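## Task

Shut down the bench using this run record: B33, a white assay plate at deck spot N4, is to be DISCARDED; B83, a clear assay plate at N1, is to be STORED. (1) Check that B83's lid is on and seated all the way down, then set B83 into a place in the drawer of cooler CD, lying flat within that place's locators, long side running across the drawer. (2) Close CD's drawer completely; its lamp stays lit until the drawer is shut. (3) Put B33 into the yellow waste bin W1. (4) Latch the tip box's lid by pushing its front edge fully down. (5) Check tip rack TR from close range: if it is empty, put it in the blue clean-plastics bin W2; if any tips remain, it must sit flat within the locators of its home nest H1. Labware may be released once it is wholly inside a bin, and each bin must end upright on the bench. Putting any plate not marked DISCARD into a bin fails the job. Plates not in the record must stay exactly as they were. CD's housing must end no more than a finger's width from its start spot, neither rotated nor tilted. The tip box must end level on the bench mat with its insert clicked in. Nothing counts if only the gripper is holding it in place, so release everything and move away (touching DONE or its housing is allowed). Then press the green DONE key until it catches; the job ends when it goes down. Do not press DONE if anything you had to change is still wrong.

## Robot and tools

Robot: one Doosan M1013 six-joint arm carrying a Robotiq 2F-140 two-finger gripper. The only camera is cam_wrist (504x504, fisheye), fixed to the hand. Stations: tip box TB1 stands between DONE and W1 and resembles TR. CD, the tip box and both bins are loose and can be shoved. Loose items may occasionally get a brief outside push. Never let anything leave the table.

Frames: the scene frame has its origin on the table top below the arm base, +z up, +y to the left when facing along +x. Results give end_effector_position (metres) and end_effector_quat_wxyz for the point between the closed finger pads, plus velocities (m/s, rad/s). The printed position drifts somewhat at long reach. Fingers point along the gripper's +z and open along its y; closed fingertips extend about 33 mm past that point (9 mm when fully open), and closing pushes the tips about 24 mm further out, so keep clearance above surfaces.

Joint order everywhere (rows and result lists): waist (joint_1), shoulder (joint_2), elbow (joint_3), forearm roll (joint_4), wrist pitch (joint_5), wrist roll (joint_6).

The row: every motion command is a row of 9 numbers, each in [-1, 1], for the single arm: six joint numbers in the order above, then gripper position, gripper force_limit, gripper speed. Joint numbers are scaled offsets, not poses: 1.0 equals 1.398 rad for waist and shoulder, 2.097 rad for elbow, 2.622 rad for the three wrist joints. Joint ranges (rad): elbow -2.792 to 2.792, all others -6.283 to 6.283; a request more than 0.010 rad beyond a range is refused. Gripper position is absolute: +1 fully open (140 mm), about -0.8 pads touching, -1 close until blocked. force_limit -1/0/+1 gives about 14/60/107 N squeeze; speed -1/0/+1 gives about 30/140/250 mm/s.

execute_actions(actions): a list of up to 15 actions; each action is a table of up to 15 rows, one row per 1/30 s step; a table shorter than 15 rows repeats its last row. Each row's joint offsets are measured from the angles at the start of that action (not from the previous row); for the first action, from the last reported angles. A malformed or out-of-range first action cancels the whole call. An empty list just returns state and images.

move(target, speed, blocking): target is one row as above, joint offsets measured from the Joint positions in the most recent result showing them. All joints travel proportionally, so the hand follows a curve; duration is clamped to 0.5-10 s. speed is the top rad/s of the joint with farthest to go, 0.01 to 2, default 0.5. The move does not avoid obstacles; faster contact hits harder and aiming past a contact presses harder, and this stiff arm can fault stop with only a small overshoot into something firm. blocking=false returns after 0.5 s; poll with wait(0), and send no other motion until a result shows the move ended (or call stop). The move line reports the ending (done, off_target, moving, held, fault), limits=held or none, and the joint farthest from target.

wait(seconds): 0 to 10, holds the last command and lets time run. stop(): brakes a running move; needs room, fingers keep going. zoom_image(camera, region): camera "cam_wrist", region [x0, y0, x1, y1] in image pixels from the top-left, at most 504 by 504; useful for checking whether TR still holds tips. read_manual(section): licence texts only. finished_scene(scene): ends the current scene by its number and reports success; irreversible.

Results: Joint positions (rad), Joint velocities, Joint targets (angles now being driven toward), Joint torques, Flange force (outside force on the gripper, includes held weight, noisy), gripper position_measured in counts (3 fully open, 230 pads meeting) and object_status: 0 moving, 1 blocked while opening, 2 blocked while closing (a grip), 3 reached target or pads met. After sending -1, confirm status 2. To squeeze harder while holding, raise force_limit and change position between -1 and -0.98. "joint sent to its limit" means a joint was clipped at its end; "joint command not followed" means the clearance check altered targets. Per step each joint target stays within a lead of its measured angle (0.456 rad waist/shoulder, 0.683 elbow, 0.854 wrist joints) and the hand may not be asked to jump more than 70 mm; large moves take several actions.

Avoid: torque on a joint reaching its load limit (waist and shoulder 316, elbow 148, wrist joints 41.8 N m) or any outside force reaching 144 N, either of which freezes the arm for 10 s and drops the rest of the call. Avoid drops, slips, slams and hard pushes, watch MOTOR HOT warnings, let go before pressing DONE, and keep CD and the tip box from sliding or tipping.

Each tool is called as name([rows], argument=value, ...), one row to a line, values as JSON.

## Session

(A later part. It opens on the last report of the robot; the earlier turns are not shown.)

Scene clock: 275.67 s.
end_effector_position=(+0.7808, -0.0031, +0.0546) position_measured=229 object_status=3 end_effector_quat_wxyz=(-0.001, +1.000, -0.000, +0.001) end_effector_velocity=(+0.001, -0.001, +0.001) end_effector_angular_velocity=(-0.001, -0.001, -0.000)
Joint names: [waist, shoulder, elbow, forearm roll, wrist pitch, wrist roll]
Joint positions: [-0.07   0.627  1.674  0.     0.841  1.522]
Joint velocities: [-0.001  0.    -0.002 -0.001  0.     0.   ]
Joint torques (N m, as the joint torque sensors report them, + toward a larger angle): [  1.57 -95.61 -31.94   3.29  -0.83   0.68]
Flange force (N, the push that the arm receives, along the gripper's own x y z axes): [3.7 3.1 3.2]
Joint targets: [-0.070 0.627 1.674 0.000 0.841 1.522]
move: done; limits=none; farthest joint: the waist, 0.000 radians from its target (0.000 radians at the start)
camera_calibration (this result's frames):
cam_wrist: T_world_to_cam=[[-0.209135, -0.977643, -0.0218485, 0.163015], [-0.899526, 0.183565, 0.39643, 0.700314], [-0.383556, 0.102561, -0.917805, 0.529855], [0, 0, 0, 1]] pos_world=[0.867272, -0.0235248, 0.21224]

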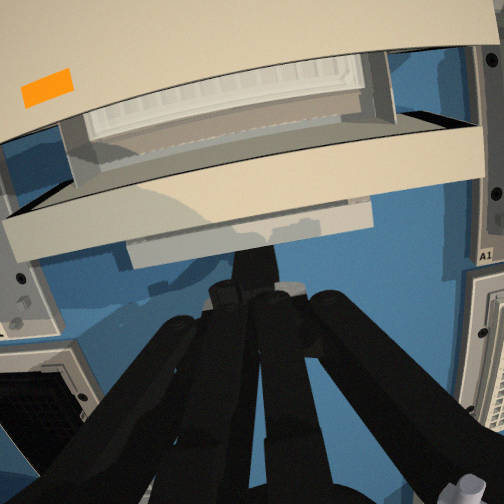

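move(target=[0,0.0209,-0.0259,0,0.0096,0,-0.8,0,0], speed=0.04)

move(target=[0,0.0026,-0.0033,0,0.0012,0,-0.8,0,0], speed=0.01)

Scene clock: 281.07 s.
end_effector_position=(+0.8045, -0.0043, +0.0544) position_measured=229 object_status=3 end_effector_quat_wxyz=(-0.001, +1.000, -0.000, +0.001) end_effector_velocity=(-0.000, -0.001, -0.000) end_effector_angular_velocity=(+0.000, +0.001, -0.001)
Joint names: [waist, shoulder, elbow, forearm roll, wrist pitch, wrist roll]
Joint positions: [-0.07   0.656  1.62   0.     0.866  1.522]
Joint velocities: [-0.001  0.    -0.    -0.     0.001  0.   ]
Joint torques (N m, as the joint torque sensors report them, + toward a larger angle): [  2.58 -98.14 -32.16   3.39  -0.9    0.62]
Flange force (N, the push that the arm receives, along the gripper's own x y z axes): [3.8 4.1 2.3]
Joint targets: [-0.070 0.656 1.620 0.000 0.866 1.522]
move: done; limits=none; farthest joint: the shoulder, 0.001 radians from its target (0.030 radians at the start)
camera_calibration (this result's frames):
cam_wrist: T_world_to_cam=[[-0.20913, -0.977644, -0.0218421, 0.166838], [-0.899498, 0.183555, 0.396499, 0.721889], [-0.383625, 0.102567, -0.917775, 0.53889], [0, 0, 0, 1]] pos_world=[0.89096, -0.0246709, 0.211996]

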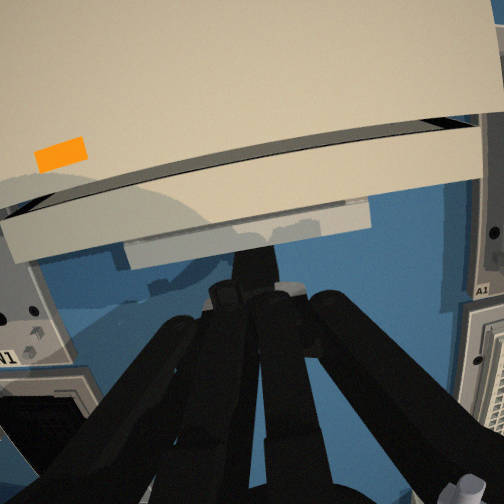

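Scene clock: 281.97 s.
end_effector_position=(+0.8075, -0.0044, +0.0544) position_measured=229 object_status=3 end_effector_quat_wxyz=(-0.001, +1.000, -0.000, +0.001) end_effector_velocity=(+0.001, -0.000, +0.000) end_effector_angular_velocity=(-0.001, -0.001, +0.000)
Joint names: [waist, shoulder, elbow, forearm roll, wrist pitch, wrist roll]
Joint positions: [-0.07   0.659  1.613  0.     0.869  1.522]
Joint velocities: [ 0.     0.    -0.001 -0.001 -0.     0.   ]
Joint torques (N m, as the joint torque sensors report them, + toward a larger angle): [  2.23 -98.53 -31.96   3.38  -0.79   0.63]
Flange force (N, the push that the arm receives, along the gripper's own x y z axes): [4.6 3.2 2.2]
Joint targets: [-0.070 0.659 1.613 0.000 0.869 1.522]
move: done; limits=none; farthest joint: the waist, 0.000 radians from its target (0.000 radians at the start)
camera_calibration (this result's frames):
cam_wrist: T_world_to_cam=[[-0.209126, -0.977644, -0.0218647, 0.167323], [-0.899552, 0.183557, 0.396375, 0.72466], [-0.3835, 0.102561, -0.917828, 0.539984], [0, 0, 0, 1]] pos_world=[0.893945, -0.0248152, 0.212034]

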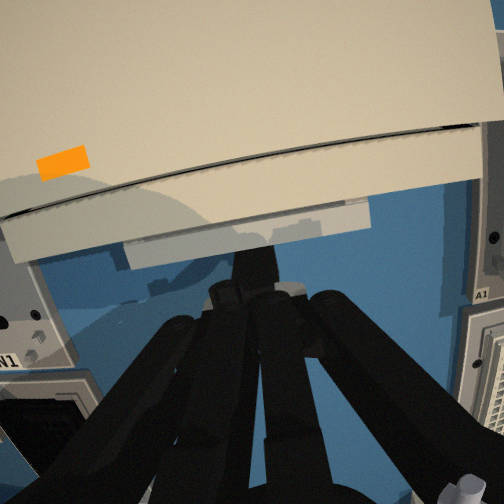

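move(target=[0,0.0026,-0.0033,0,0.0012,0,-0.8,0,0], speed=0.01)

Scene clock: 285.10 s.
end_effector_position=(+0.8105, -0.0046, +0.0544) position_measured=229 object_status=3 end_effector_quat_wxyz=(-0.001, +1.000, -0.000, +0.001) end_effector_velocity=(+0.001, -0.001, +0.000) end_effector_angular_velocity=(-0.002, -0.002, +0.001)
Joint names: [waist, shoulder, elbow, forearm roll, wrist pitch, wrist roll]
Joint positions: [-0.07   0.663  1.606  0.     0.872  1.522]
Joint velocities: [-0.001  0.    -0.001 -0.003 -0.001  0.   ]
Joint torques (N m, as the joint torque sensors report them, + toward a larger angle): [  2.91 -97.83 -31.24   3.72  -0.43   0.52]
Flange force (N, the push that the arm receives, along the gripper's own x y z axes): [4.8 4.4 1.2]
Joint targets: [-0.070 0.663 1.606 0.000 0.872 1.522]
move: done; limits=none; farthest joint: the waist, 0.000 radians from its target (0.000 radians at the start)
camera_calibration (this result's frames):
cam_wrist: T_world_to_cam=[[-0.209123, -0.977644, -0.0218878, 0.167807], [-0.899607, 0.183559, 0.396249, 0.727426], [-0.383373, 0.102555, -0.917882, 0.541071], [0, 0, 0, 1]] pos_world=[0.896922, -0.0249595, 0.212071]

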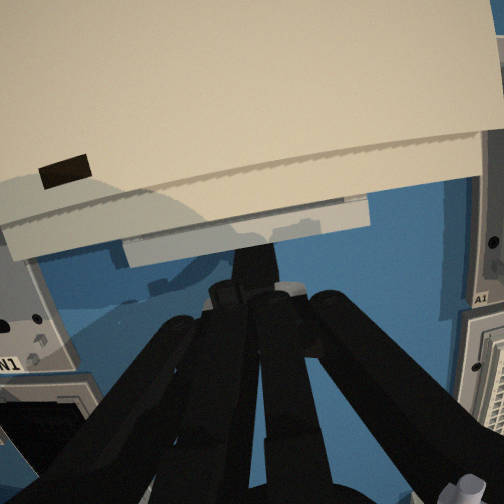

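move(target=[-0.1978,-0.1875,0.1107,0,0.0117,-0.1055,-0.8,0,0], speed=0.4)

move(target=[0,0,0,0,0,0,0.5,-0.5,0.5])

Scene clock: 294.40 s.
end_effector_position=(+0.6558, -0.1845, +0.1491) position_measured=229 object_status=3 end_effector_quat_wxyz=(-0.001, +1.000, +0.000, +0.000) end_effector_velocity=(-0.001, -0.000, +0.000) end_effector_angular_velocity=(+0.000, +0.002, -0.000)
Joint names: [waist, shoulder, elbow, forearm roll, wrist pitch, wrist roll]
Joint positions: [-0.347  0.401  1.838  0.     0.903  1.246]
Joint velocities: [-0.001 -0.001  0.001 -0.001  0.001 -0.   ]
Joint torques (N m, as the joint torque sensors report them, + toward a larger angle): [  5.24 -75.24 -31.79   3.68  -0.41   0.7 ]
Flange force (N, the push that the arm receives, along the gripper's own x y z axes): [2.1 9.3 1.0]
Joint targets: [-0.347 0.401 1.838 0.000 0.903 1.246]
move: done; limits=none; farthest joint: the waist, 0.000 radians from its target (0.276 radians at the start)
camera_calibration (this result's frames):
cam_wrist: T_world_to_cam=[[-0.209095, -0.977649, -0.0219626, -0.0384041], [-0.899367, 0.183437, 0.39685, 0.583497], [-0.383951, 0.102732, -0.917621, 0.587463], [0, 0, 0, 1]] pos_world=[0.742305, -0.204932, 0.306664]

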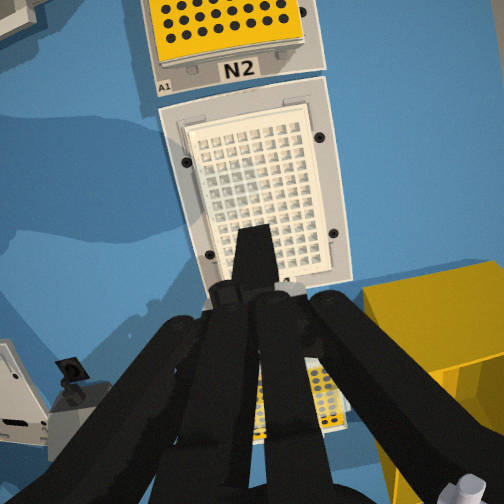

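Scene clock: 295.17 s.
end_effector_position=(+0.6558, -0.1845, +0.1491) position_measured=66 object_status=3 end_effector_quat_wxyz=(-0.001, +1.000, +0.000, +0.000) end_effector_velocity=(-0.000, -0.000, -0.000) end_effector_angular_velocity=(-0.001, +0.000, +0.002)
Joint names: [waist, shoulder, elbow, forearm roll, wrist pitch, wrist roll]
Joint positions: [-0.347  0.401  1.838  0.     0.903  1.246]
Joint velocities: [ 0.    -0.     0.001 -0.002 -0.001 -0.   ]
Joint torques (N m, as the joint torque sensors report them, + toward a larger angle): [  3.16 -77.31 -32.26   3.61  -0.31   0.54]
Flange force (N, the push that the arm receives, along the gripper's own x y z axes): [4.5 6.5 3.7]
Joint targets: [-0.347 0.401 1.838 0.000 0.903 1.246]
move: done; limits=none; farthest joint: the waist, 0.000 radians from its target (0.000 radians at the start)
camera_calibration (this result's frames):
cam_wrist: T_world_to_cam=[[-0.209099, -0.977648, -0.0219623, -0.0384094], [-0.899367, 0.183441, 0.396848, 0.583491], [-0.383949, 0.102733, -0.917622, 0.587464], [0, 0, 0, 1]] pos_world=[0.742297, -0.204939, 0.306669]

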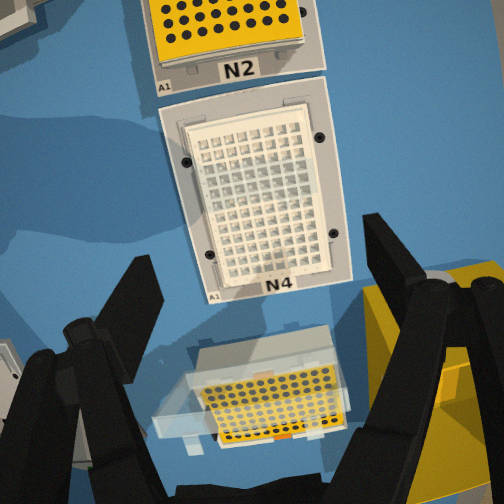

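move(target=[-0.0018,0.0886,0.0236,0,-0.0664,-0.0088,0.5,-0.5,0], speed=0.12)

move(target=[0,0,0,0,0,0,-1,-0.5,-0.8])

Scene clock: 303.77 s.
end_effector_position=(+0.6579, -0.1868, +0.0444) position_measured=66 object_status=3 end_effector_quat_wxyz=(-0.001, +1.000, +0.010, +0.001) end_effector_velocity=(-0.001, +0.001, +0.000) end_effector_angular_velocity=(-0.001, +0.000, +0.002)
Joint names: [waist, shoulder, elbow, forearm roll, wrist pitch, wrist roll]
Joint positions: [-0.349  0.525  1.888  0.     0.729  1.223]
Joint velocities: [ 0.001 -0.001  0.002 -0.001 -0.001 -0.   ]
Joint torques (N m, as the joint torque sensors report them, + toward a larger angle): [  2.57 -83.18 -27.81   3.07  -0.32   0.56]
Flange force (N, the push that the arm receives, along the gripper's own x y z axes): [2.2 5.2 3.7]
Joint targets: [-0.349 0.525 1.888 0.000 0.729 1.223]
move: done; limits=none; farthest joint: the waist, 0.000 radians from its target (0.003 radians at the start)
camera_calibration (this result's frames):
cam_wrist: T_world_to_cam=[[-0.188992, -0.981736, -0.0218186, -0.0565323], [-0.903225, 0.165074, 0.39615, 0.626503], [-0.385313, 0.0945762, -0.917927, 0.491807], [0, 0, 0, 1]] pos_world=[0.744688, -0.205432, 0.20202]

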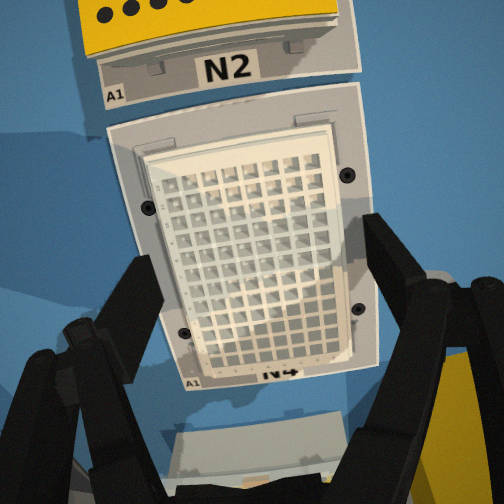

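Scene clock: 304.40 s.
end_effector_position=(+0.6579, -0.1868, +0.0444) position_measured=103 object_status=0 end_effector_quat_wxyz=(-0.001, +1.000, +0.010, +0.001) end_effector_velocity=(-0.000, -0.001, -0.000) end_effector_angular_velocity=(+0.000, +0.000, -0.001)
Joint names: [waist, shoulder, elbow, forearm roll, wrist pitch, wrist roll]
Joint positions: [-0.349  0.525  1.888  0.     0.729  1.223]
Joint velocities: [-0.001  0.     0.     0.     0.    -0.   ]
Joint torques (N m, as the joint torque sensors report them, + toward a larger angle): [ -2.44 -63.36 -21.67   0.57  -3.33   0.18]
Flange force (N, the push that the arm receives, along the gripper's own x y z axes): [-1.2 -3.9 -27.7]
Joint targets: [-0.349 0.525 1.888 0.000 0.729 1.223]
move: done; limits=none; farthest joint: the waist, 0.000 radians from its target (0.000 radians at the start)
camera_calibration (this result's frames):
cam_wrist: T_world_to_cam=[[-0.188991, -0.981736, -0.0218187, -0.056533], [-0.903225, 0.165073, 0.396151, 0.626503], [-0.385314, 0.094576, -0.917926, 0.491802], [0, 0, 0, 1]] pos_world=[0.744687, -0.205432, 0.202015]

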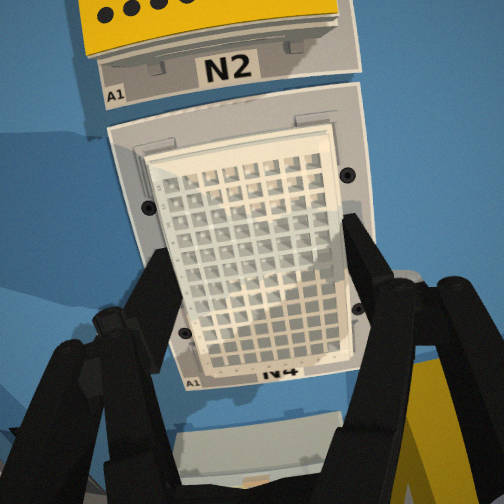

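move(target=[0,-0.162,-0.0743,0,0.1457,0,-1,-0.5,-0.8], speed=0.3)

move(target=[-0.2175,-0.1273,0.107,0,-0.0177,-0.1083,-1,-0.5,-0.8], speed=0.4)

Scene clock: 318.83 s.
end_effector_position=(+0.6579, -0.1873, +0.2694) position_measured=103 object_status=2 end_effector_quat_wxyz=(-0.001, +1.000, +0.010, +0.001) end_effector_velocity=(-0.002, -0.001, -0.001) end_effector_angular_velocity=(+0.000, +0.003, -0.001)
Joint names: [waist, shoulder, elbow, forearm roll, wrist pitch, wrist roll]
Joint positions: [-0.349  0.298  1.732  0.     1.111  1.223]
Joint velocities: [-0.001  0.     0.001 -0.001  0.002  0.   ]
Joint torques (N m, as the joint torque sensors report them, + toward a larger angle): [  3.24 -71.13 -37.8    4.    -0.26   0.64]
Flange force (N, the push that the arm receives, along the gripper's own x y z axes): [2.4 6.7 3.0]
Joint targets: [-0.349 0.298 1.732 0.000 1.111 1.223]
move: done; limits=none; farthest joint: the waist, 0.000 radians from its target (0.000 radians at the start)
camera_calibration (this result's frames):
cam_wrist: T_world_to_cam=[[-0.188894, -0.981754, -0.0218519, -0.0521321], [-0.903368, 0.165001, 0.395855, 0.537649], [-0.385027, 0.0945149, -0.918053, 0.698245], [0, 0, 0, 1]] pos_world=[0.74469, -0.205888, 0.427056]

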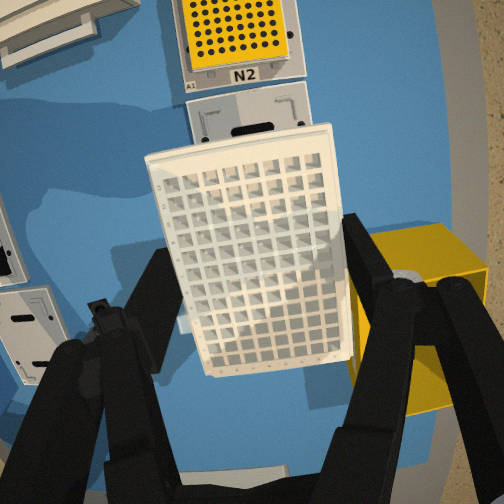

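Scene clock: 320.03 s.
end_effector_position=(+0.4750, -0.3050, +0.2689) position_measured=103 object_status=2 end_effector_quat_wxyz=(-0.001, +1.000, +0.000, +0.001) end_effector_velocity=(-0.000, +0.000, +0.000) end_effector_angular_velocity=(+0.001, -0.001, -0.001)
Joint names: [waist, shoulder, elbow, forearm roll, wrist pitch, wrist roll]
Joint positions: [-0.653  0.12   1.956  0.     1.064  0.939]
Joint velocities: [-0.001 -0.001  0.001  0.002 -0.    -0.001]
Joint torques (N m, as the joint torque sensors report them, + toward a larger angle): [  1.75 -52.59 -36.33   4.08  -0.34   0.6 ]
Flange force (N, the push that the arm receives, along the gripper's own x y z axes): [2.9 6.5 2.5]
Joint targets: [-0.653 0.120 1.957 0.000 1.064 0.939]
move: done; limits=none; farthest joint: the waist, 0.000 radians from its target (0.304 radians at the start)
camera_calibration (this result's frames):
cam_wrist: T_world_to_cam=[[-0.208673, -0.977743, -0.0217536, -0.191671], [-0.899838, 0.183239, 0.395874, 0.395929], [-0.383077, 0.102183, -0.918047, 0.639878], [0, 0, 0, 1]] pos_world=[0.561398, -0.325339, 0.426531]

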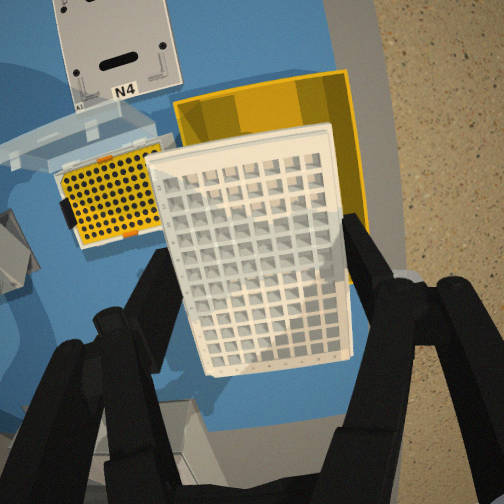

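move(target=[-0.0201,0.0918,0.0389,0,-0.0795,-0.0107,-1,-0.5,-0.8], speed=0.2)

Scene clock: 325.93 s.
end_effector_position=(+0.4747, -0.3245, +0.1583) position_measured=103 object_status=2 end_effector_quat_wxyz=(-0.001, +1.000, +0.000, +0.000) end_effector_velocity=(+0.000, -0.000, -0.000) end_effector_angular_velocity=(+0.001, +0.000, -0.000)
Joint names: [waist, shoulder, elbow, forearm roll, wrist pitch, wrist roll]
Joint positions: [-0.681  0.249  2.038  0.     0.856  0.911]
Joint velocities: [-0.     0.001 -0.     0.001  0.    -0.   ]
Joint torques (N m, as the joint torque sensors report them, + toward a larger angle): [  3.12 -59.48 -31.11   3.42  -0.26   0.59]
Flange force (N, the push that the arm receives, along the gripper's own x y z axes): [0.0 7.7 2.5]
Joint targets: [-0.681 0.249 2.038 0.000 0.856 0.911]
move: done; limits=none; farthest joint: the waist, 0.000 radians from its target (0.028 radians at the start)
camera_calibration (this result's frames):
cam_wrist: T_world_to_cam=[[-0.208801, -0.977703, -0.022349, -0.213021], [-0.899345, 0.182989, 0.397106, 0.442442], [-0.384163, 0.103016, -0.9175, 0.540969], [0, 0, 0, 1]] pos_world=[0.561249, -0.344961, 0.315882]

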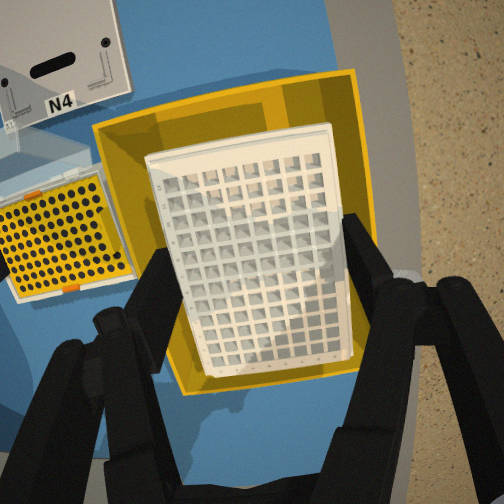

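move(target=[0.0065,0.0477,0.0172,0,-0.0392,0.0035,-1,-0.5,-0.8], speed=0.08)

move(target=[0,0,0,0,0,0,0.32,-0.5,-0.5])

move(target=[0,-0.13,-0.06,0,0.1173,0,0.32,-0.5,-0.5], speed=0.3)

Scene clock: 334.97 s.
end_effector_position=(+0.4776, -0.3200, +0.1055) position_measured=103 object_status=2 end_effector_quat_wxyz=(-0.001, +1.000, +0.000, +0.000) end_effector_velocity=(-0.000, -0.000, -0.001) end_effector_angular_velocity=(-0.000, -0.001, -0.001)
Joint names: [waist, shoulder, elbow, forearm roll, wrist pitch, wrist roll]
Joint positions: [-0.672  0.315  2.074  0.     0.753  0.92 ]
Joint velocities: [-0.001  0.     0.001  0.001 -0.002  0.   ]
Joint torques (N m, as the joint torque sensors report them, + toward a larger angle): [  3.22 -65.01 -28.13   3.04  -0.35   0.41]
Flange force (N, the push that the arm receives, along the gripper's own x y z axes): [1.5 8.4 5.0]
Joint targets: [-0.672 0.315 2.074 0.000 0.753 0.920]
move: done; limits=none; farthest joint: the waist, 0.000 radians from its target (0.010 radians at the start)
camera_calibration (this result's frames):
cam_wrist: T_world_to_cam=[[-0.20891, -0.97768, -0.0223112, -0.209149], [-0.899321, 0.183104, 0.397107, 0.465199], [-0.384158, 0.103025, -0.917501, 0.493168], [0, 0, 0, 1]] pos_world=[0.564125, -0.34047, 0.263082]

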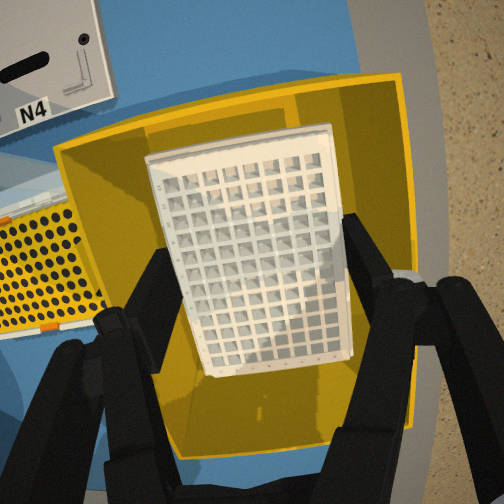

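Scene clock: 335.47 s.
end_effector_position=(+0.4776, -0.3200, +0.1055) position_measured=89 object_status=3 end_effector_quat_wxyz=(-0.001, +1.000, +0.000, +0.000) end_effector_velocity=(+0.000, +0.000, +0.001) end_effector_angular_velocity=(-0.001, -0.001, +0.001)
Joint names: [waist, shoulder, elbow, forearm roll, wrist pitch, wrist roll]
Joint positions: [-0.672  0.315  2.074  0.     0.753  0.92 ]
Joint velocities: [ 0.    -0.002  0.    -0.001  0.     0.   ]
Joint torques (N m, as the joint torque sensors report them, + toward a larger angle): [  3.25 -64.05 -28.09   3.09  -0.41   0.64]
Flange force (N, the push that the arm receives, along the gripper's own x y z axes): [0.3 7.8 3.2]
Joint targets: [-0.672 0.315 2.074 0.000 0.753 0.920]
move: done; limits=none; farthest joint: the waist, 0.000 radians from its target (0.000 radians at the start)
camera_calibration (this result's frames):
cam_wrist: T_world_to_cam=[[-0.208911, -0.97768, -0.0223133, -0.209147], [-0.89932, 0.183103, 0.397111, 0.465197], [-0.384162, 0.103028, -0.917499, 0.493163], [0, 0, 0, 1]] pos_world=[0.564122, -0.340467, 0.263074]

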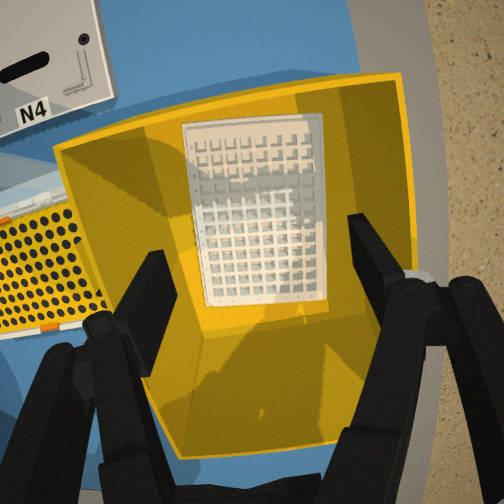

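Scene clock: 336.87 s.
end_effector_position=(+0.4742, -0.3178, +0.2653) position_measured=89 object_status=3 end_effector_quat_wxyz=(-0.001, +1.000, +0.000, +0.000) end_effector_velocity=(+0.001, -0.000, +0.001) end_effector_angular_velocity=(-0.000, -0.003, -0.000)
Joint names: [waist, shoulder, elbow, forearm roll, wrist pitch, wrist roll]
Joint positions: [-0.672  0.134  1.948  0.     1.061  0.92 ]
Joint velocities: [ 0.    -0.    -0.002  0.002  0.    -0.   ]
Joint torques (N m, as the joint torque sensors report them, + toward a larger angle): [  3.31 -53.04 -35.81   4.1   -0.43   0.59]
Flange force (N, the push that the arm receives, along the gripper's own x y z axes): [0.6 8.4 0.9]
Joint targets: [-0.672 0.134 1.948 0.000 1.061 0.920]
move: done; limits=none; farthest joint: the waist, 0.000 radians from its target (0.000 radians at the start)
camera_calibration (this result's frames):
cam_wrist: T_world_to_cam=[[-0.208818, -0.977699, -0.0223572, -0.204181], [-0.899362, 0.183007, 0.39706, 0.398293], [-0.384114, 0.103021, -0.91752, 0.638211], [0, 0, 0, 1]] pos_world=[0.560718, -0.338267, 0.42286]

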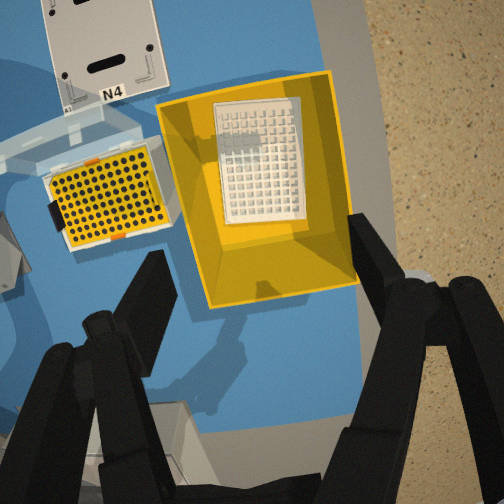

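move(target=[0.1775,-0.1225,0.0832,0,-0.0018,0.0946,0.32,-0.5,-0.5], speed=0.4)

zoom_image(camera="cam_wrist", region=[120,0,400,240])

Scene clock: 342.97 s.
end_effector_position=(+0.4398, -0.1500, +0.2691) position_measured=89 object_status=3 end_effector_quat_wxyz=(-0.001, +1.000, +0.000, +0.001) end_effector_velocity=(-0.001, -0.000, +0.000) end_effector_angular_velocity=(-0.001, +0.001, +0.001)
Joint names: [waist, shoulder, elbow, forearm roll, wrist pitch, wrist roll]
Joint positions: [-0.424 -0.038  2.123  0.     1.056  1.168]
Joint velocities: [ 0.    -0.001  0.001 -0.002  0.001  0.001]
Joint torques (N m, as the joint torque sensors report them, + toward a larger angle): [  2.38 -36.4  -35.62   3.9   -0.47   0.63]
Flange force (N, the push that the arm receives, along the gripper's own x y z axes): [4.8 8.6 2.1]
Joint targets: [-0.424 -0.038 2.123 0.000 1.056 1.168]
move: done; limits=none; farthest joint: the waist, 0.000 radians from its target (0.249 radians at the start)
camera_calibration (this result's frames):
cam_wrist: T_world_to_cam=[[-0.208639, -0.977749, -0.0218395, -0.0473928], [-0.899849, 0.183173, 0.395879, 0.335748], [-0.38307, 0.102248, -0.918043, 0.610716], [0, 0, 0, 1]] pos_world=[0.526182, -0.170283, 0.426713]

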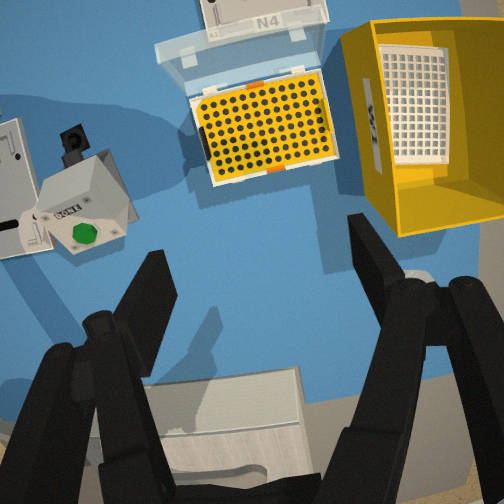

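Region (120, 0, 400, 240) of cam_wrist's 504x504 image, scaled by 1.800, with more detail than that image has; it fills the top 432 rows of this view, and the rest is white.

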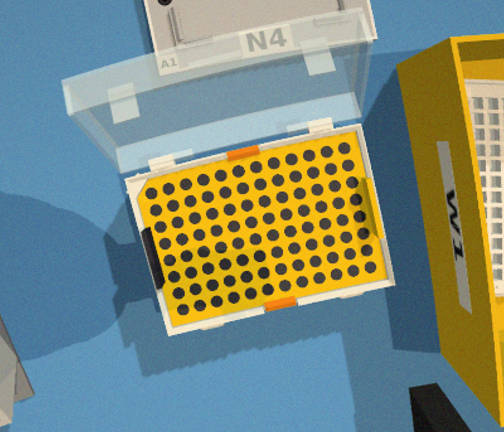

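move(target=[0.0036,0.1964,0.0335,0,-0.1312,0.0019,-0.8,0,0], speed=0.25)

Scene clock: 353.47 s.
end_effector_position=(+0.4841, -0.1657, +0.1039) position_measured=229 object_status=3 end_effector_quat_wxyz=(-0.001, +1.000, +0.000, +0.000) end_effector_velocity=(+0.000, +0.000, -0.000) end_effector_angular_velocity=(+0.001, -0.001, -0.001)
Joint names: [waist, shoulder, elbow, forearm roll, wrist pitch, wrist roll]
Joint positions: [-0.419  0.237  2.193  0.     0.712  1.173]
Joint velocities: [-0.     0.     0.     0.001 -0.001  0.   ]
Joint torques (N m, as the joint torque sensors report them, + toward a larger angle): [  3.14 -55.67 -26.68   2.91  -0.35   0.53]
Flange force (N, the push that the arm receives, along the gripper's own x y z axes): [3.5 8.7 5.0]
Joint targets: [-0.419 0.237 2.193 0.000 0.712 1.173]
move: done; limits=none; farthest joint: the waist, 0.000 radians from its target (0.005 radians at the start)
camera_calibration (this result's frames):
cam_wrist: T_world_to_cam=[[-0.208687, -0.977737, -0.0219303, -0.0570838], [-0.899517, 0.183095, 0.396668, 0.443562], [-0.383821, 0.102506, -0.9177, 0.478027], [0, 0, 0, 1]] pos_world=[0.570556, -0.186028, 0.261487]

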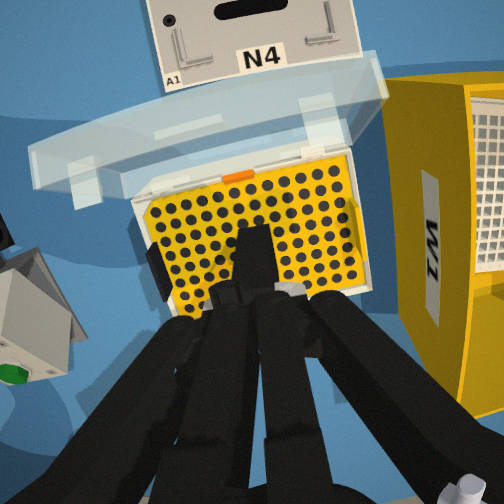

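move(target=[0,0.010,0.0027,0,-0.0073,0,-0.8,0,0], speed=0.02)

move(target=[0,0.0022,0.0006,0,-0.0016,0,-0.8,0,0], speed=0.01)

move(target=[0,0.0022,0.0006,0,-0.0016,0,-0.8,0,0], speed=0.01)

Scene clock: 360.67 s.
end_effector_position=(+0.4839, -0.1656, +0.0947) position_measured=229 object_status=3 end_effector_quat_wxyz=(-0.001, +1.000, +0.000, +0.000) end_effector_velocity=(-0.000, +0.001, -0.001) end_effector_angular_velocity=(+0.001, +0.002, -0.000)
Joint names: [waist, shoulder, elbow, forearm roll, wrist pitch, wrist roll]
Joint positions: [-0.419  0.251  2.199  0.     0.693  1.173]
Joint velocities: [ 0.001  0.002 -0.     0.001 -0.     0.   ]
Joint torques (N m, as the joint torque sensors report them, + toward a larger angle): [  3.16 -55.04 -26.22   2.98  -0.32   0.52]
Flange force (N, the push that the arm receives, along the gripper's own x y z axes): [1.4 7.9 3.4]
Joint targets: [-0.419 0.251 2.199 0.000 0.693 1.173]
move: done; limits=none; farthest joint: the waist, 0.000 radians from its target (0.000 radians at the start)
camera_calibration (this result's frames):
cam_wrist: T_world_to_cam=[[-0.208701, -0.977732, -0.0220187, -0.0572273], [-0.899332, 0.183023, 0.39712, 0.446936], [-0.384247, 0.102681, -0.917502, 0.469778], [0, 0, 0, 1]] pos_world=[0.570511, -0.18599, 0.252275]

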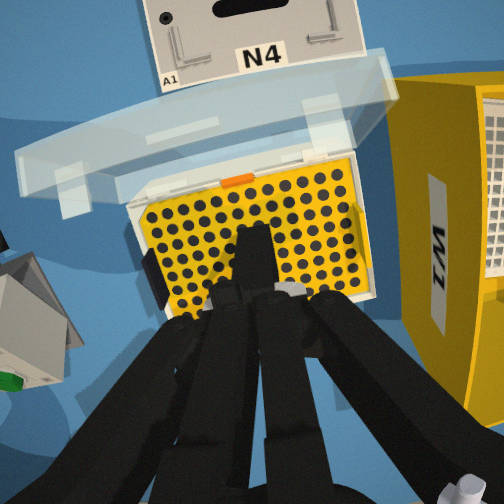

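Scene clock: 361.37 s.
end_effector_position=(+0.4839, -0.1656, +0.0927) position_measured=229 object_status=3 end_effector_quat_wxyz=(-0.001, +1.000, +0.000, +0.000) end_effector_velocity=(-0.001, +0.000, -0.002) end_effector_angular_velocity=(+0.001, +0.003, -0.001)
Joint names: [waist, shoulder, elbow, forearm roll, wrist pitch, wrist roll]
Joint positions: [-0.419  0.254  2.2    0.     0.689  1.173]
Joint velocities: [-0.001  0.003  0.001  0.    -0.     0.   ]
Joint torques (N m, as the joint torque sensors report them, + toward a larger angle): [  3.66 -56.43 -25.84   2.89  -0.4    0.58]
Flange force (N, the push that the arm receives, along the gripper's own x y z axes): [3.2 9.8 5.4]
Joint targets: [-0.419 0.254 2.200 0.000 0.689 1.173]
move: done; limits=none; farthest joint: the waist, 0.000 radians from its target (0.000 radians at the start)
camera_calibration (this result's frames):
cam_wrist: T_world_to_cam=[[-0.208704, -0.97773, -0.0220433, -0.0572513], [-0.899281, 0.183003, 0.397244, 0.447636], [-0.384364, 0.10273, -0.917448, 0.467966], [0, 0, 0, 1]] pos_world=[0.570472, -0.185969, 0.250251]

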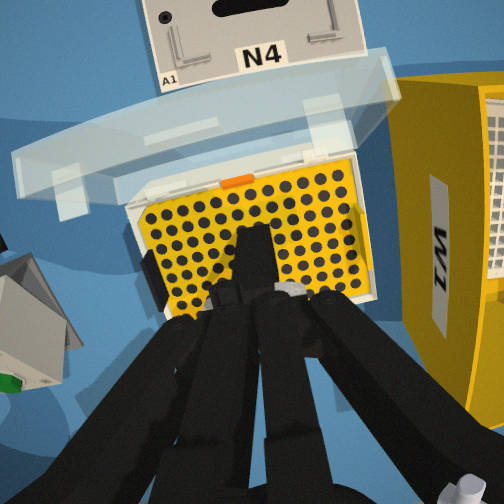

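Scene clock: 362.07 s.
end_effector_position=(+0.4838, -0.1655, +0.0907) position_measured=229 object_status=3 end_effector_quat_wxyz=(-0.001, +1.000, +0.000, +0.000) end_effector_velocity=(+0.000, -0.000, -0.000) end_effector_angular_velocity=(+0.000, -0.000, -0.000)
Joint names: [waist, shoulder, elbow, forearm roll, wrist pitch, wrist roll]
Joint positions: [-0.419  0.257  2.201  0.     0.685  1.173]
Joint velocities: [-0.     0.001 -0.     0.    -0.001 -0.   ]
Joint torques (N m, as the joint torque sensors report them, + toward a larger angle): [  2.37 -57.45 -25.66   2.98  -0.32   0.43]
Flange force (N, the push that the arm receives, along the gripper's own x y z axes): [5.4 7.7 6.8]
Joint targets: [-0.419 0.257 2.201 0.000 0.685 1.173]
move: done; limits=none; farthest joint: the waist, 0.000 radians from its target (0.000 radians at the start)
camera_calibration (this result's frames):
cam_wrist: T_world_to_cam=[[-0.208708, -0.977729, -0.0220677, -0.057274], [-0.899231, 0.182982, 0.397368, 0.448329], [-0.38448, 0.102778, -0.917394, 0.466152], [0, 0, 0, 1]] pos_world=[0.570424, -0.185945, 0.24823]

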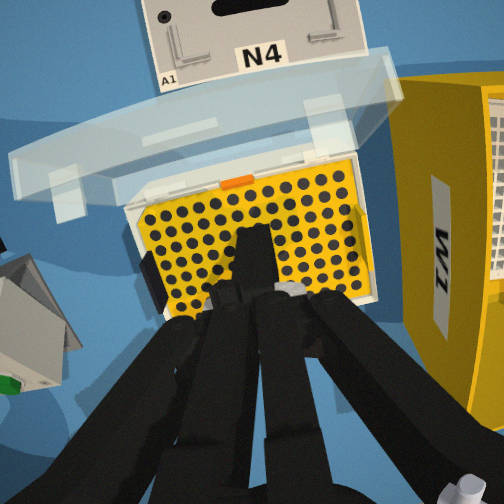

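move(target=[0,0.0022,0.0005,0,-0.0016,0,-0.8,0,0], speed=0.01)

move(target=[0,0.0017,0.0004,0,-0.0012,0,-0.8,0,0], speed=0.01)

zoom_image(camera="cam_wrist", region=[110,130,390,330])

Scene clock: 367.87 s.
end_effector_position=(+0.4839, -0.1656, +0.0888) position_measured=229 object_status=3 end_effector_quat_wxyz=(-0.001, +1.000, +0.000, +0.000) end_effector_velocity=(-0.001, +0.001, -0.001) end_effector_angular_velocity=(+0.002, +0.002, -0.002)
Joint names: [waist, shoulder, elbow, forearm roll, wrist pitch, wrist roll]
Joint positions: [-0.419  0.26   2.202  0.     0.68   1.173]
Joint velocities: [-0.     0.002  0.001  0.002 -0.     0.   ]
Joint torques (N m, as the joint torque sensors report them, + toward a larger angle): [  2.93 -55.94 -25.5    2.82  -0.3    0.57]
Flange force (N, the push that the arm receives, along the gripper's own x y z axes): [2.5 7.8 4.5]
Joint targets: [-0.419 0.260 2.202 0.000 0.680 1.173]
move: done; limits=none; farthest joint: the waist, 0.000 radians from its target (0.000 radians at the start)
camera_calibration (this result's frames):
cam_wrist: T_world_to_cam=[[-0.208707, -0.97773, -0.0220533, -0.0573293], [-0.899257, 0.182995, 0.397304, 0.449188], [-0.38442, 0.102752, -0.917422, 0.464379], [0, 0, 0, 1]] pos_world=[0.570487, -0.185967, 0.246303]

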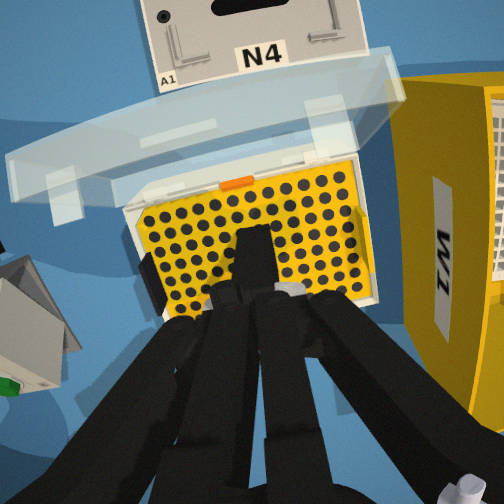

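Scene clock: 368.57 s.
end_effector_position=(+0.4839, -0.1655, +0.0873) position_measured=229 object_status=3 end_effector_quat_wxyz=(-0.001, +1.000, +0.000, +0.000) end_effector_velocity=(-0.001, -0.000, +0.000) end_effector_angular_velocity=(-0.000, +0.001, +0.000)
Joint names: [waist, shoulder, elbow, forearm roll, wrist pitch, wrist roll]
Joint positions: [-0.419  0.262  2.203  0.     0.677  1.173]
Joint velocities: [-0.    -0.     0.    -0.001  0.001  0.001]
Joint torques (N m, as the joint torque sensors report them, + toward a larger angle): [  2.88 -55.9  -25.36   2.89  -0.36   0.57]
Flange force (N, the push that the arm receives, along the gripper's own x y z axes): [2.5 7.9 3.7]
Joint targets: [-0.419 0.262 2.203 0.000 0.677 1.173]
move: done; limits=none; farthest joint: the waist, 0.000 radians from its target (0.000 radians at the start)
camera_calibration (this result's frames):
cam_wrist: T_world_to_cam=[[-0.208709, -0.977729, -0.0220652, -0.0573581], [-0.899231, 0.182985, 0.397366, 0.449768], [-0.384478, 0.102775, -0.917395, 0.46303], [0, 0, 0, 1]] pos_world=[0.570499, -0.185969, 0.244794]

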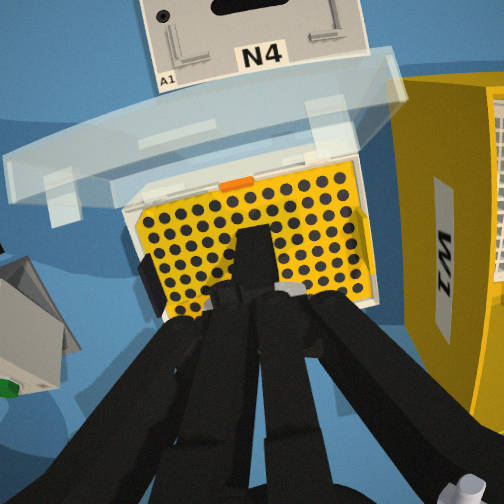

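Region (110, 130, 390, 330) of cam_wrist's 504x504 image, scaled by 1.800, with more detail than that image has; it fills the top 360 rows of this view, and the rest is white.

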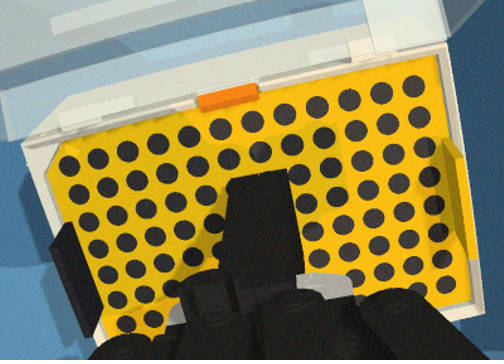

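move(target=[0,-0.1168,-0.0448,0,0.0979,0,-0.8,0,0], speed=0.3)

move(target=[0.0556,0.1252,-0.1044,0,0.0168,0.0296,-0.8,0,0], speed=0.3)

move(target=[0,0.0525,0.0255,0,-0.0484,0,-0.8,0,0], speed=0.2)

move(target=[-0.0556,-0.1152,0.1074,0,-0.0245,-0.0296,-0.8,0,0], speed=0.06)

Scene clock: 382.67 s.
end_effector_position=(+0.4839, -0.1658, +0.2088) position_measured=229 object_status=3 end_effector_quat_wxyz=(-0.001, +1.000, +0.000, +0.000) end_effector_velocity=(+0.001, -0.001, +0.001) end_effector_angular_velocity=(-0.002, -0.000, +0.002)
Joint names: [waist, shoulder, elbow, forearm roll, wrist pitch, wrist roll]
Joint positions: [-0.419  0.099  2.109  0.     0.934  1.173]
Joint velocities: [ 0.001 -0.    -0.002 -0.003  0.001 -0.   ]
Joint torques (N m, as the joint torque sensors report them, + toward a larger angle): [  2.67 -49.16 -32.95   3.75  -0.15   0.53]
Flange force (N, the push that the arm receives, along the gripper's own x y z axes): [6.7 8.8 5.5]
Joint targets: [-0.419 0.099 2.109 0.000 0.934 1.173]
move: done; limits=none; farthest joint: the shoulder, 0.001 radians from its target (0.164 radians at the start)
camera_calibration (this result's frames):
cam_wrist: T_world_to_cam=[[-0.208638, -0.977745, -0.0220195, -0.0549603], [-0.899456, 0.182995, 0.396851, 0.401737], [-0.38399, 0.102604, -0.917619, 0.57428], [0, 0, 0, 1]] pos_world=[0.570396, -0.186176, 0.36633]

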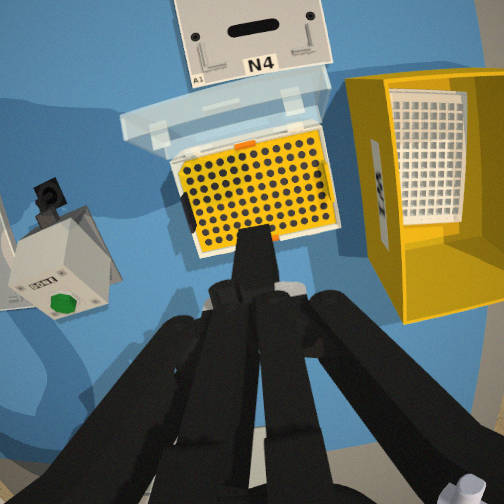

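Scene clock: 383.80 s.
end_effector_position=(+0.6098, -0.1656, +0.2089) position_measured=229 object_status=3 end_effector_quat_wxyz=(-0.001, +1.000, +0.000, +0.000) end_effector_velocity=(+0.000, -0.001, +0.001) end_effector_angular_velocity=(-0.001, -0.002, -0.001)
Joint names: [waist, shoulder, elbow, forearm roll, wrist pitch, wrist roll]
Joint positions: [-0.341  0.274  1.89   0.     0.978  1.25 ]
Joint velocities: [-0.001 -0.001 -0.001 -0.    -0.     0.001]
Joint torques (N m, as the joint torque sensors report them, + toward a larger angle): [  2.52 -65.86 -34.2    3.7   -0.35   0.64]
Flange force (N, the push that the arm receives, along the gripper's own x y z axes): [3.2 5.8 1.5]
Joint targets: [-0.341 0.274 1.890 0.000 0.978 1.250]
move: done; limits=none; farthest joint: the waist, 0.000 radians from its target (0.078 radians at the start)
camera_calibration (this result's frames):
cam_wrist: T_world_to_cam=[[-0.208494, -0.977776, -0.0219897, -0.0286074], [-0.899426, 0.182859, 0.396982, 0.514843], [-0.384139, 0.102546, -0.917563, 0.622759], [0, 0, 0, 1]] pos_world=[0.696324, -0.185977, 0.366408]

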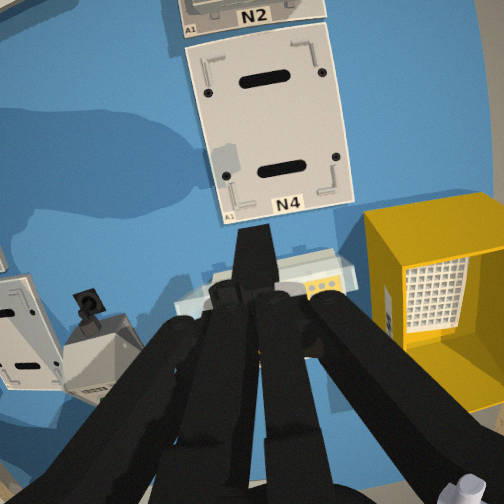

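Scene clock: 384.80 s.
end_effector_position=(+0.6099, -0.1655, +0.1389) position_measured=229 object_status=3 end_effector_quat_wxyz=(-0.001, +1.000, +0.000, +0.000) end_effector_velocity=(+0.000, +0.000, +0.000) end_effector_angular_velocity=(+0.001, -0.001, -0.001)
Joint names: [waist, shoulder, elbow, forearm roll, wrist pitch, wrist roll]
Joint positions: [-0.341  0.348  1.944  0.     0.851  1.25 ]
Joint velocities: [-0.     0.    -0.001  0.002  0.    -0.   ]
Joint torques (N m, as the joint torque sensors report them, + toward a larger angle): [  3.6  -71.   -31.17   3.41  -0.35   0.67]
Flange force (N, the push that the arm receives, along the gripper's own x y z axes): [3.7 7.6 3.7]
Joint targets: [-0.341 0.348 1.944 0.000 0.851 1.250]
move: done; limits=none; farthest joint: the waist, 0.000 radians from its target (0.000 radians at the start)
camera_calibration (this result's frames):
cam_wrist: T_world_to_cam=[[-0.208518, -0.977772, -0.0219596, -0.0300085], [-0.899433, 0.182897, 0.39695, 0.542738], [-0.38411, 0.102522, -0.917578, 0.558546], [0, 0, 0, 1]] pos_world=[0.696442, -0.18587, 0.29641]

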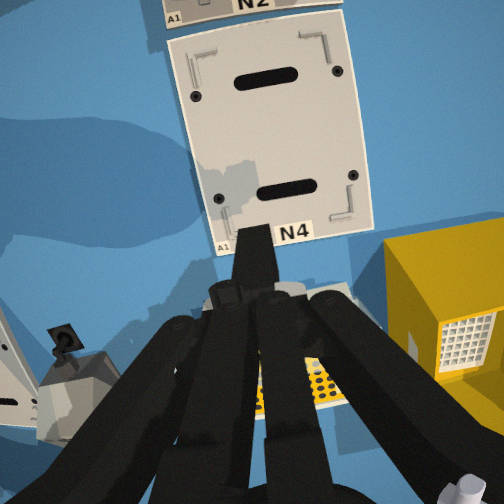

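Scene clock: 388.83 s.
end_effector_position=(+0.4839, -0.1657, +0.1388) position_measured=229 object_status=3 end_effector_quat_wxyz=(-0.001, +1.000, +0.000, +0.000) end_effector_velocity=(+0.000, -0.000, +0.001) end_effector_angular_velocity=(-0.001, -0.002, -0.000)
Joint names: [waist, shoulder, elbow, forearm roll, wrist pitch, wrist roll]
Joint positions: [-0.419  0.187  2.169  0.     0.787  1.173]
Joint velocities: [-0.    -0.001 -0.     0.    -0.    -0.   ]
Joint torques (N m, as the joint torque sensors report them, + toward a larger angle): [  2.78 -51.14 -28.85   3.25  -0.29   0.62]
Flange force (N, the push that the arm receives, along the gripper's own x y z axes): [2.1 7.7 2.0]
Joint targets: [-0.419 0.187 2.169 0.000 0.787 1.173]
move: done; limits=none; farthest joint: the waist, 0.000 radians from its target (0.077 radians at the start)
camera_calibration (this result's frames):
cam_wrist: T_world_to_cam=[[-0.208668, -0.977739, -0.0219926, -0.056353], [-0.899437, 0.18303, 0.396879, 0.429495], [-0.384019, 0.102597, -0.917607, 0.510123], [0, 0, 0, 1]] pos_world=[0.570442, -0.186046, 0.296395]

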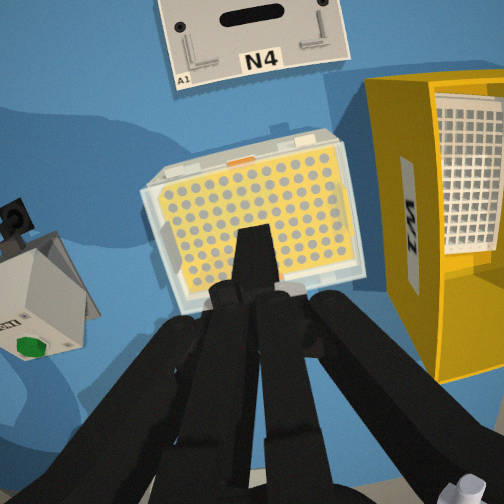

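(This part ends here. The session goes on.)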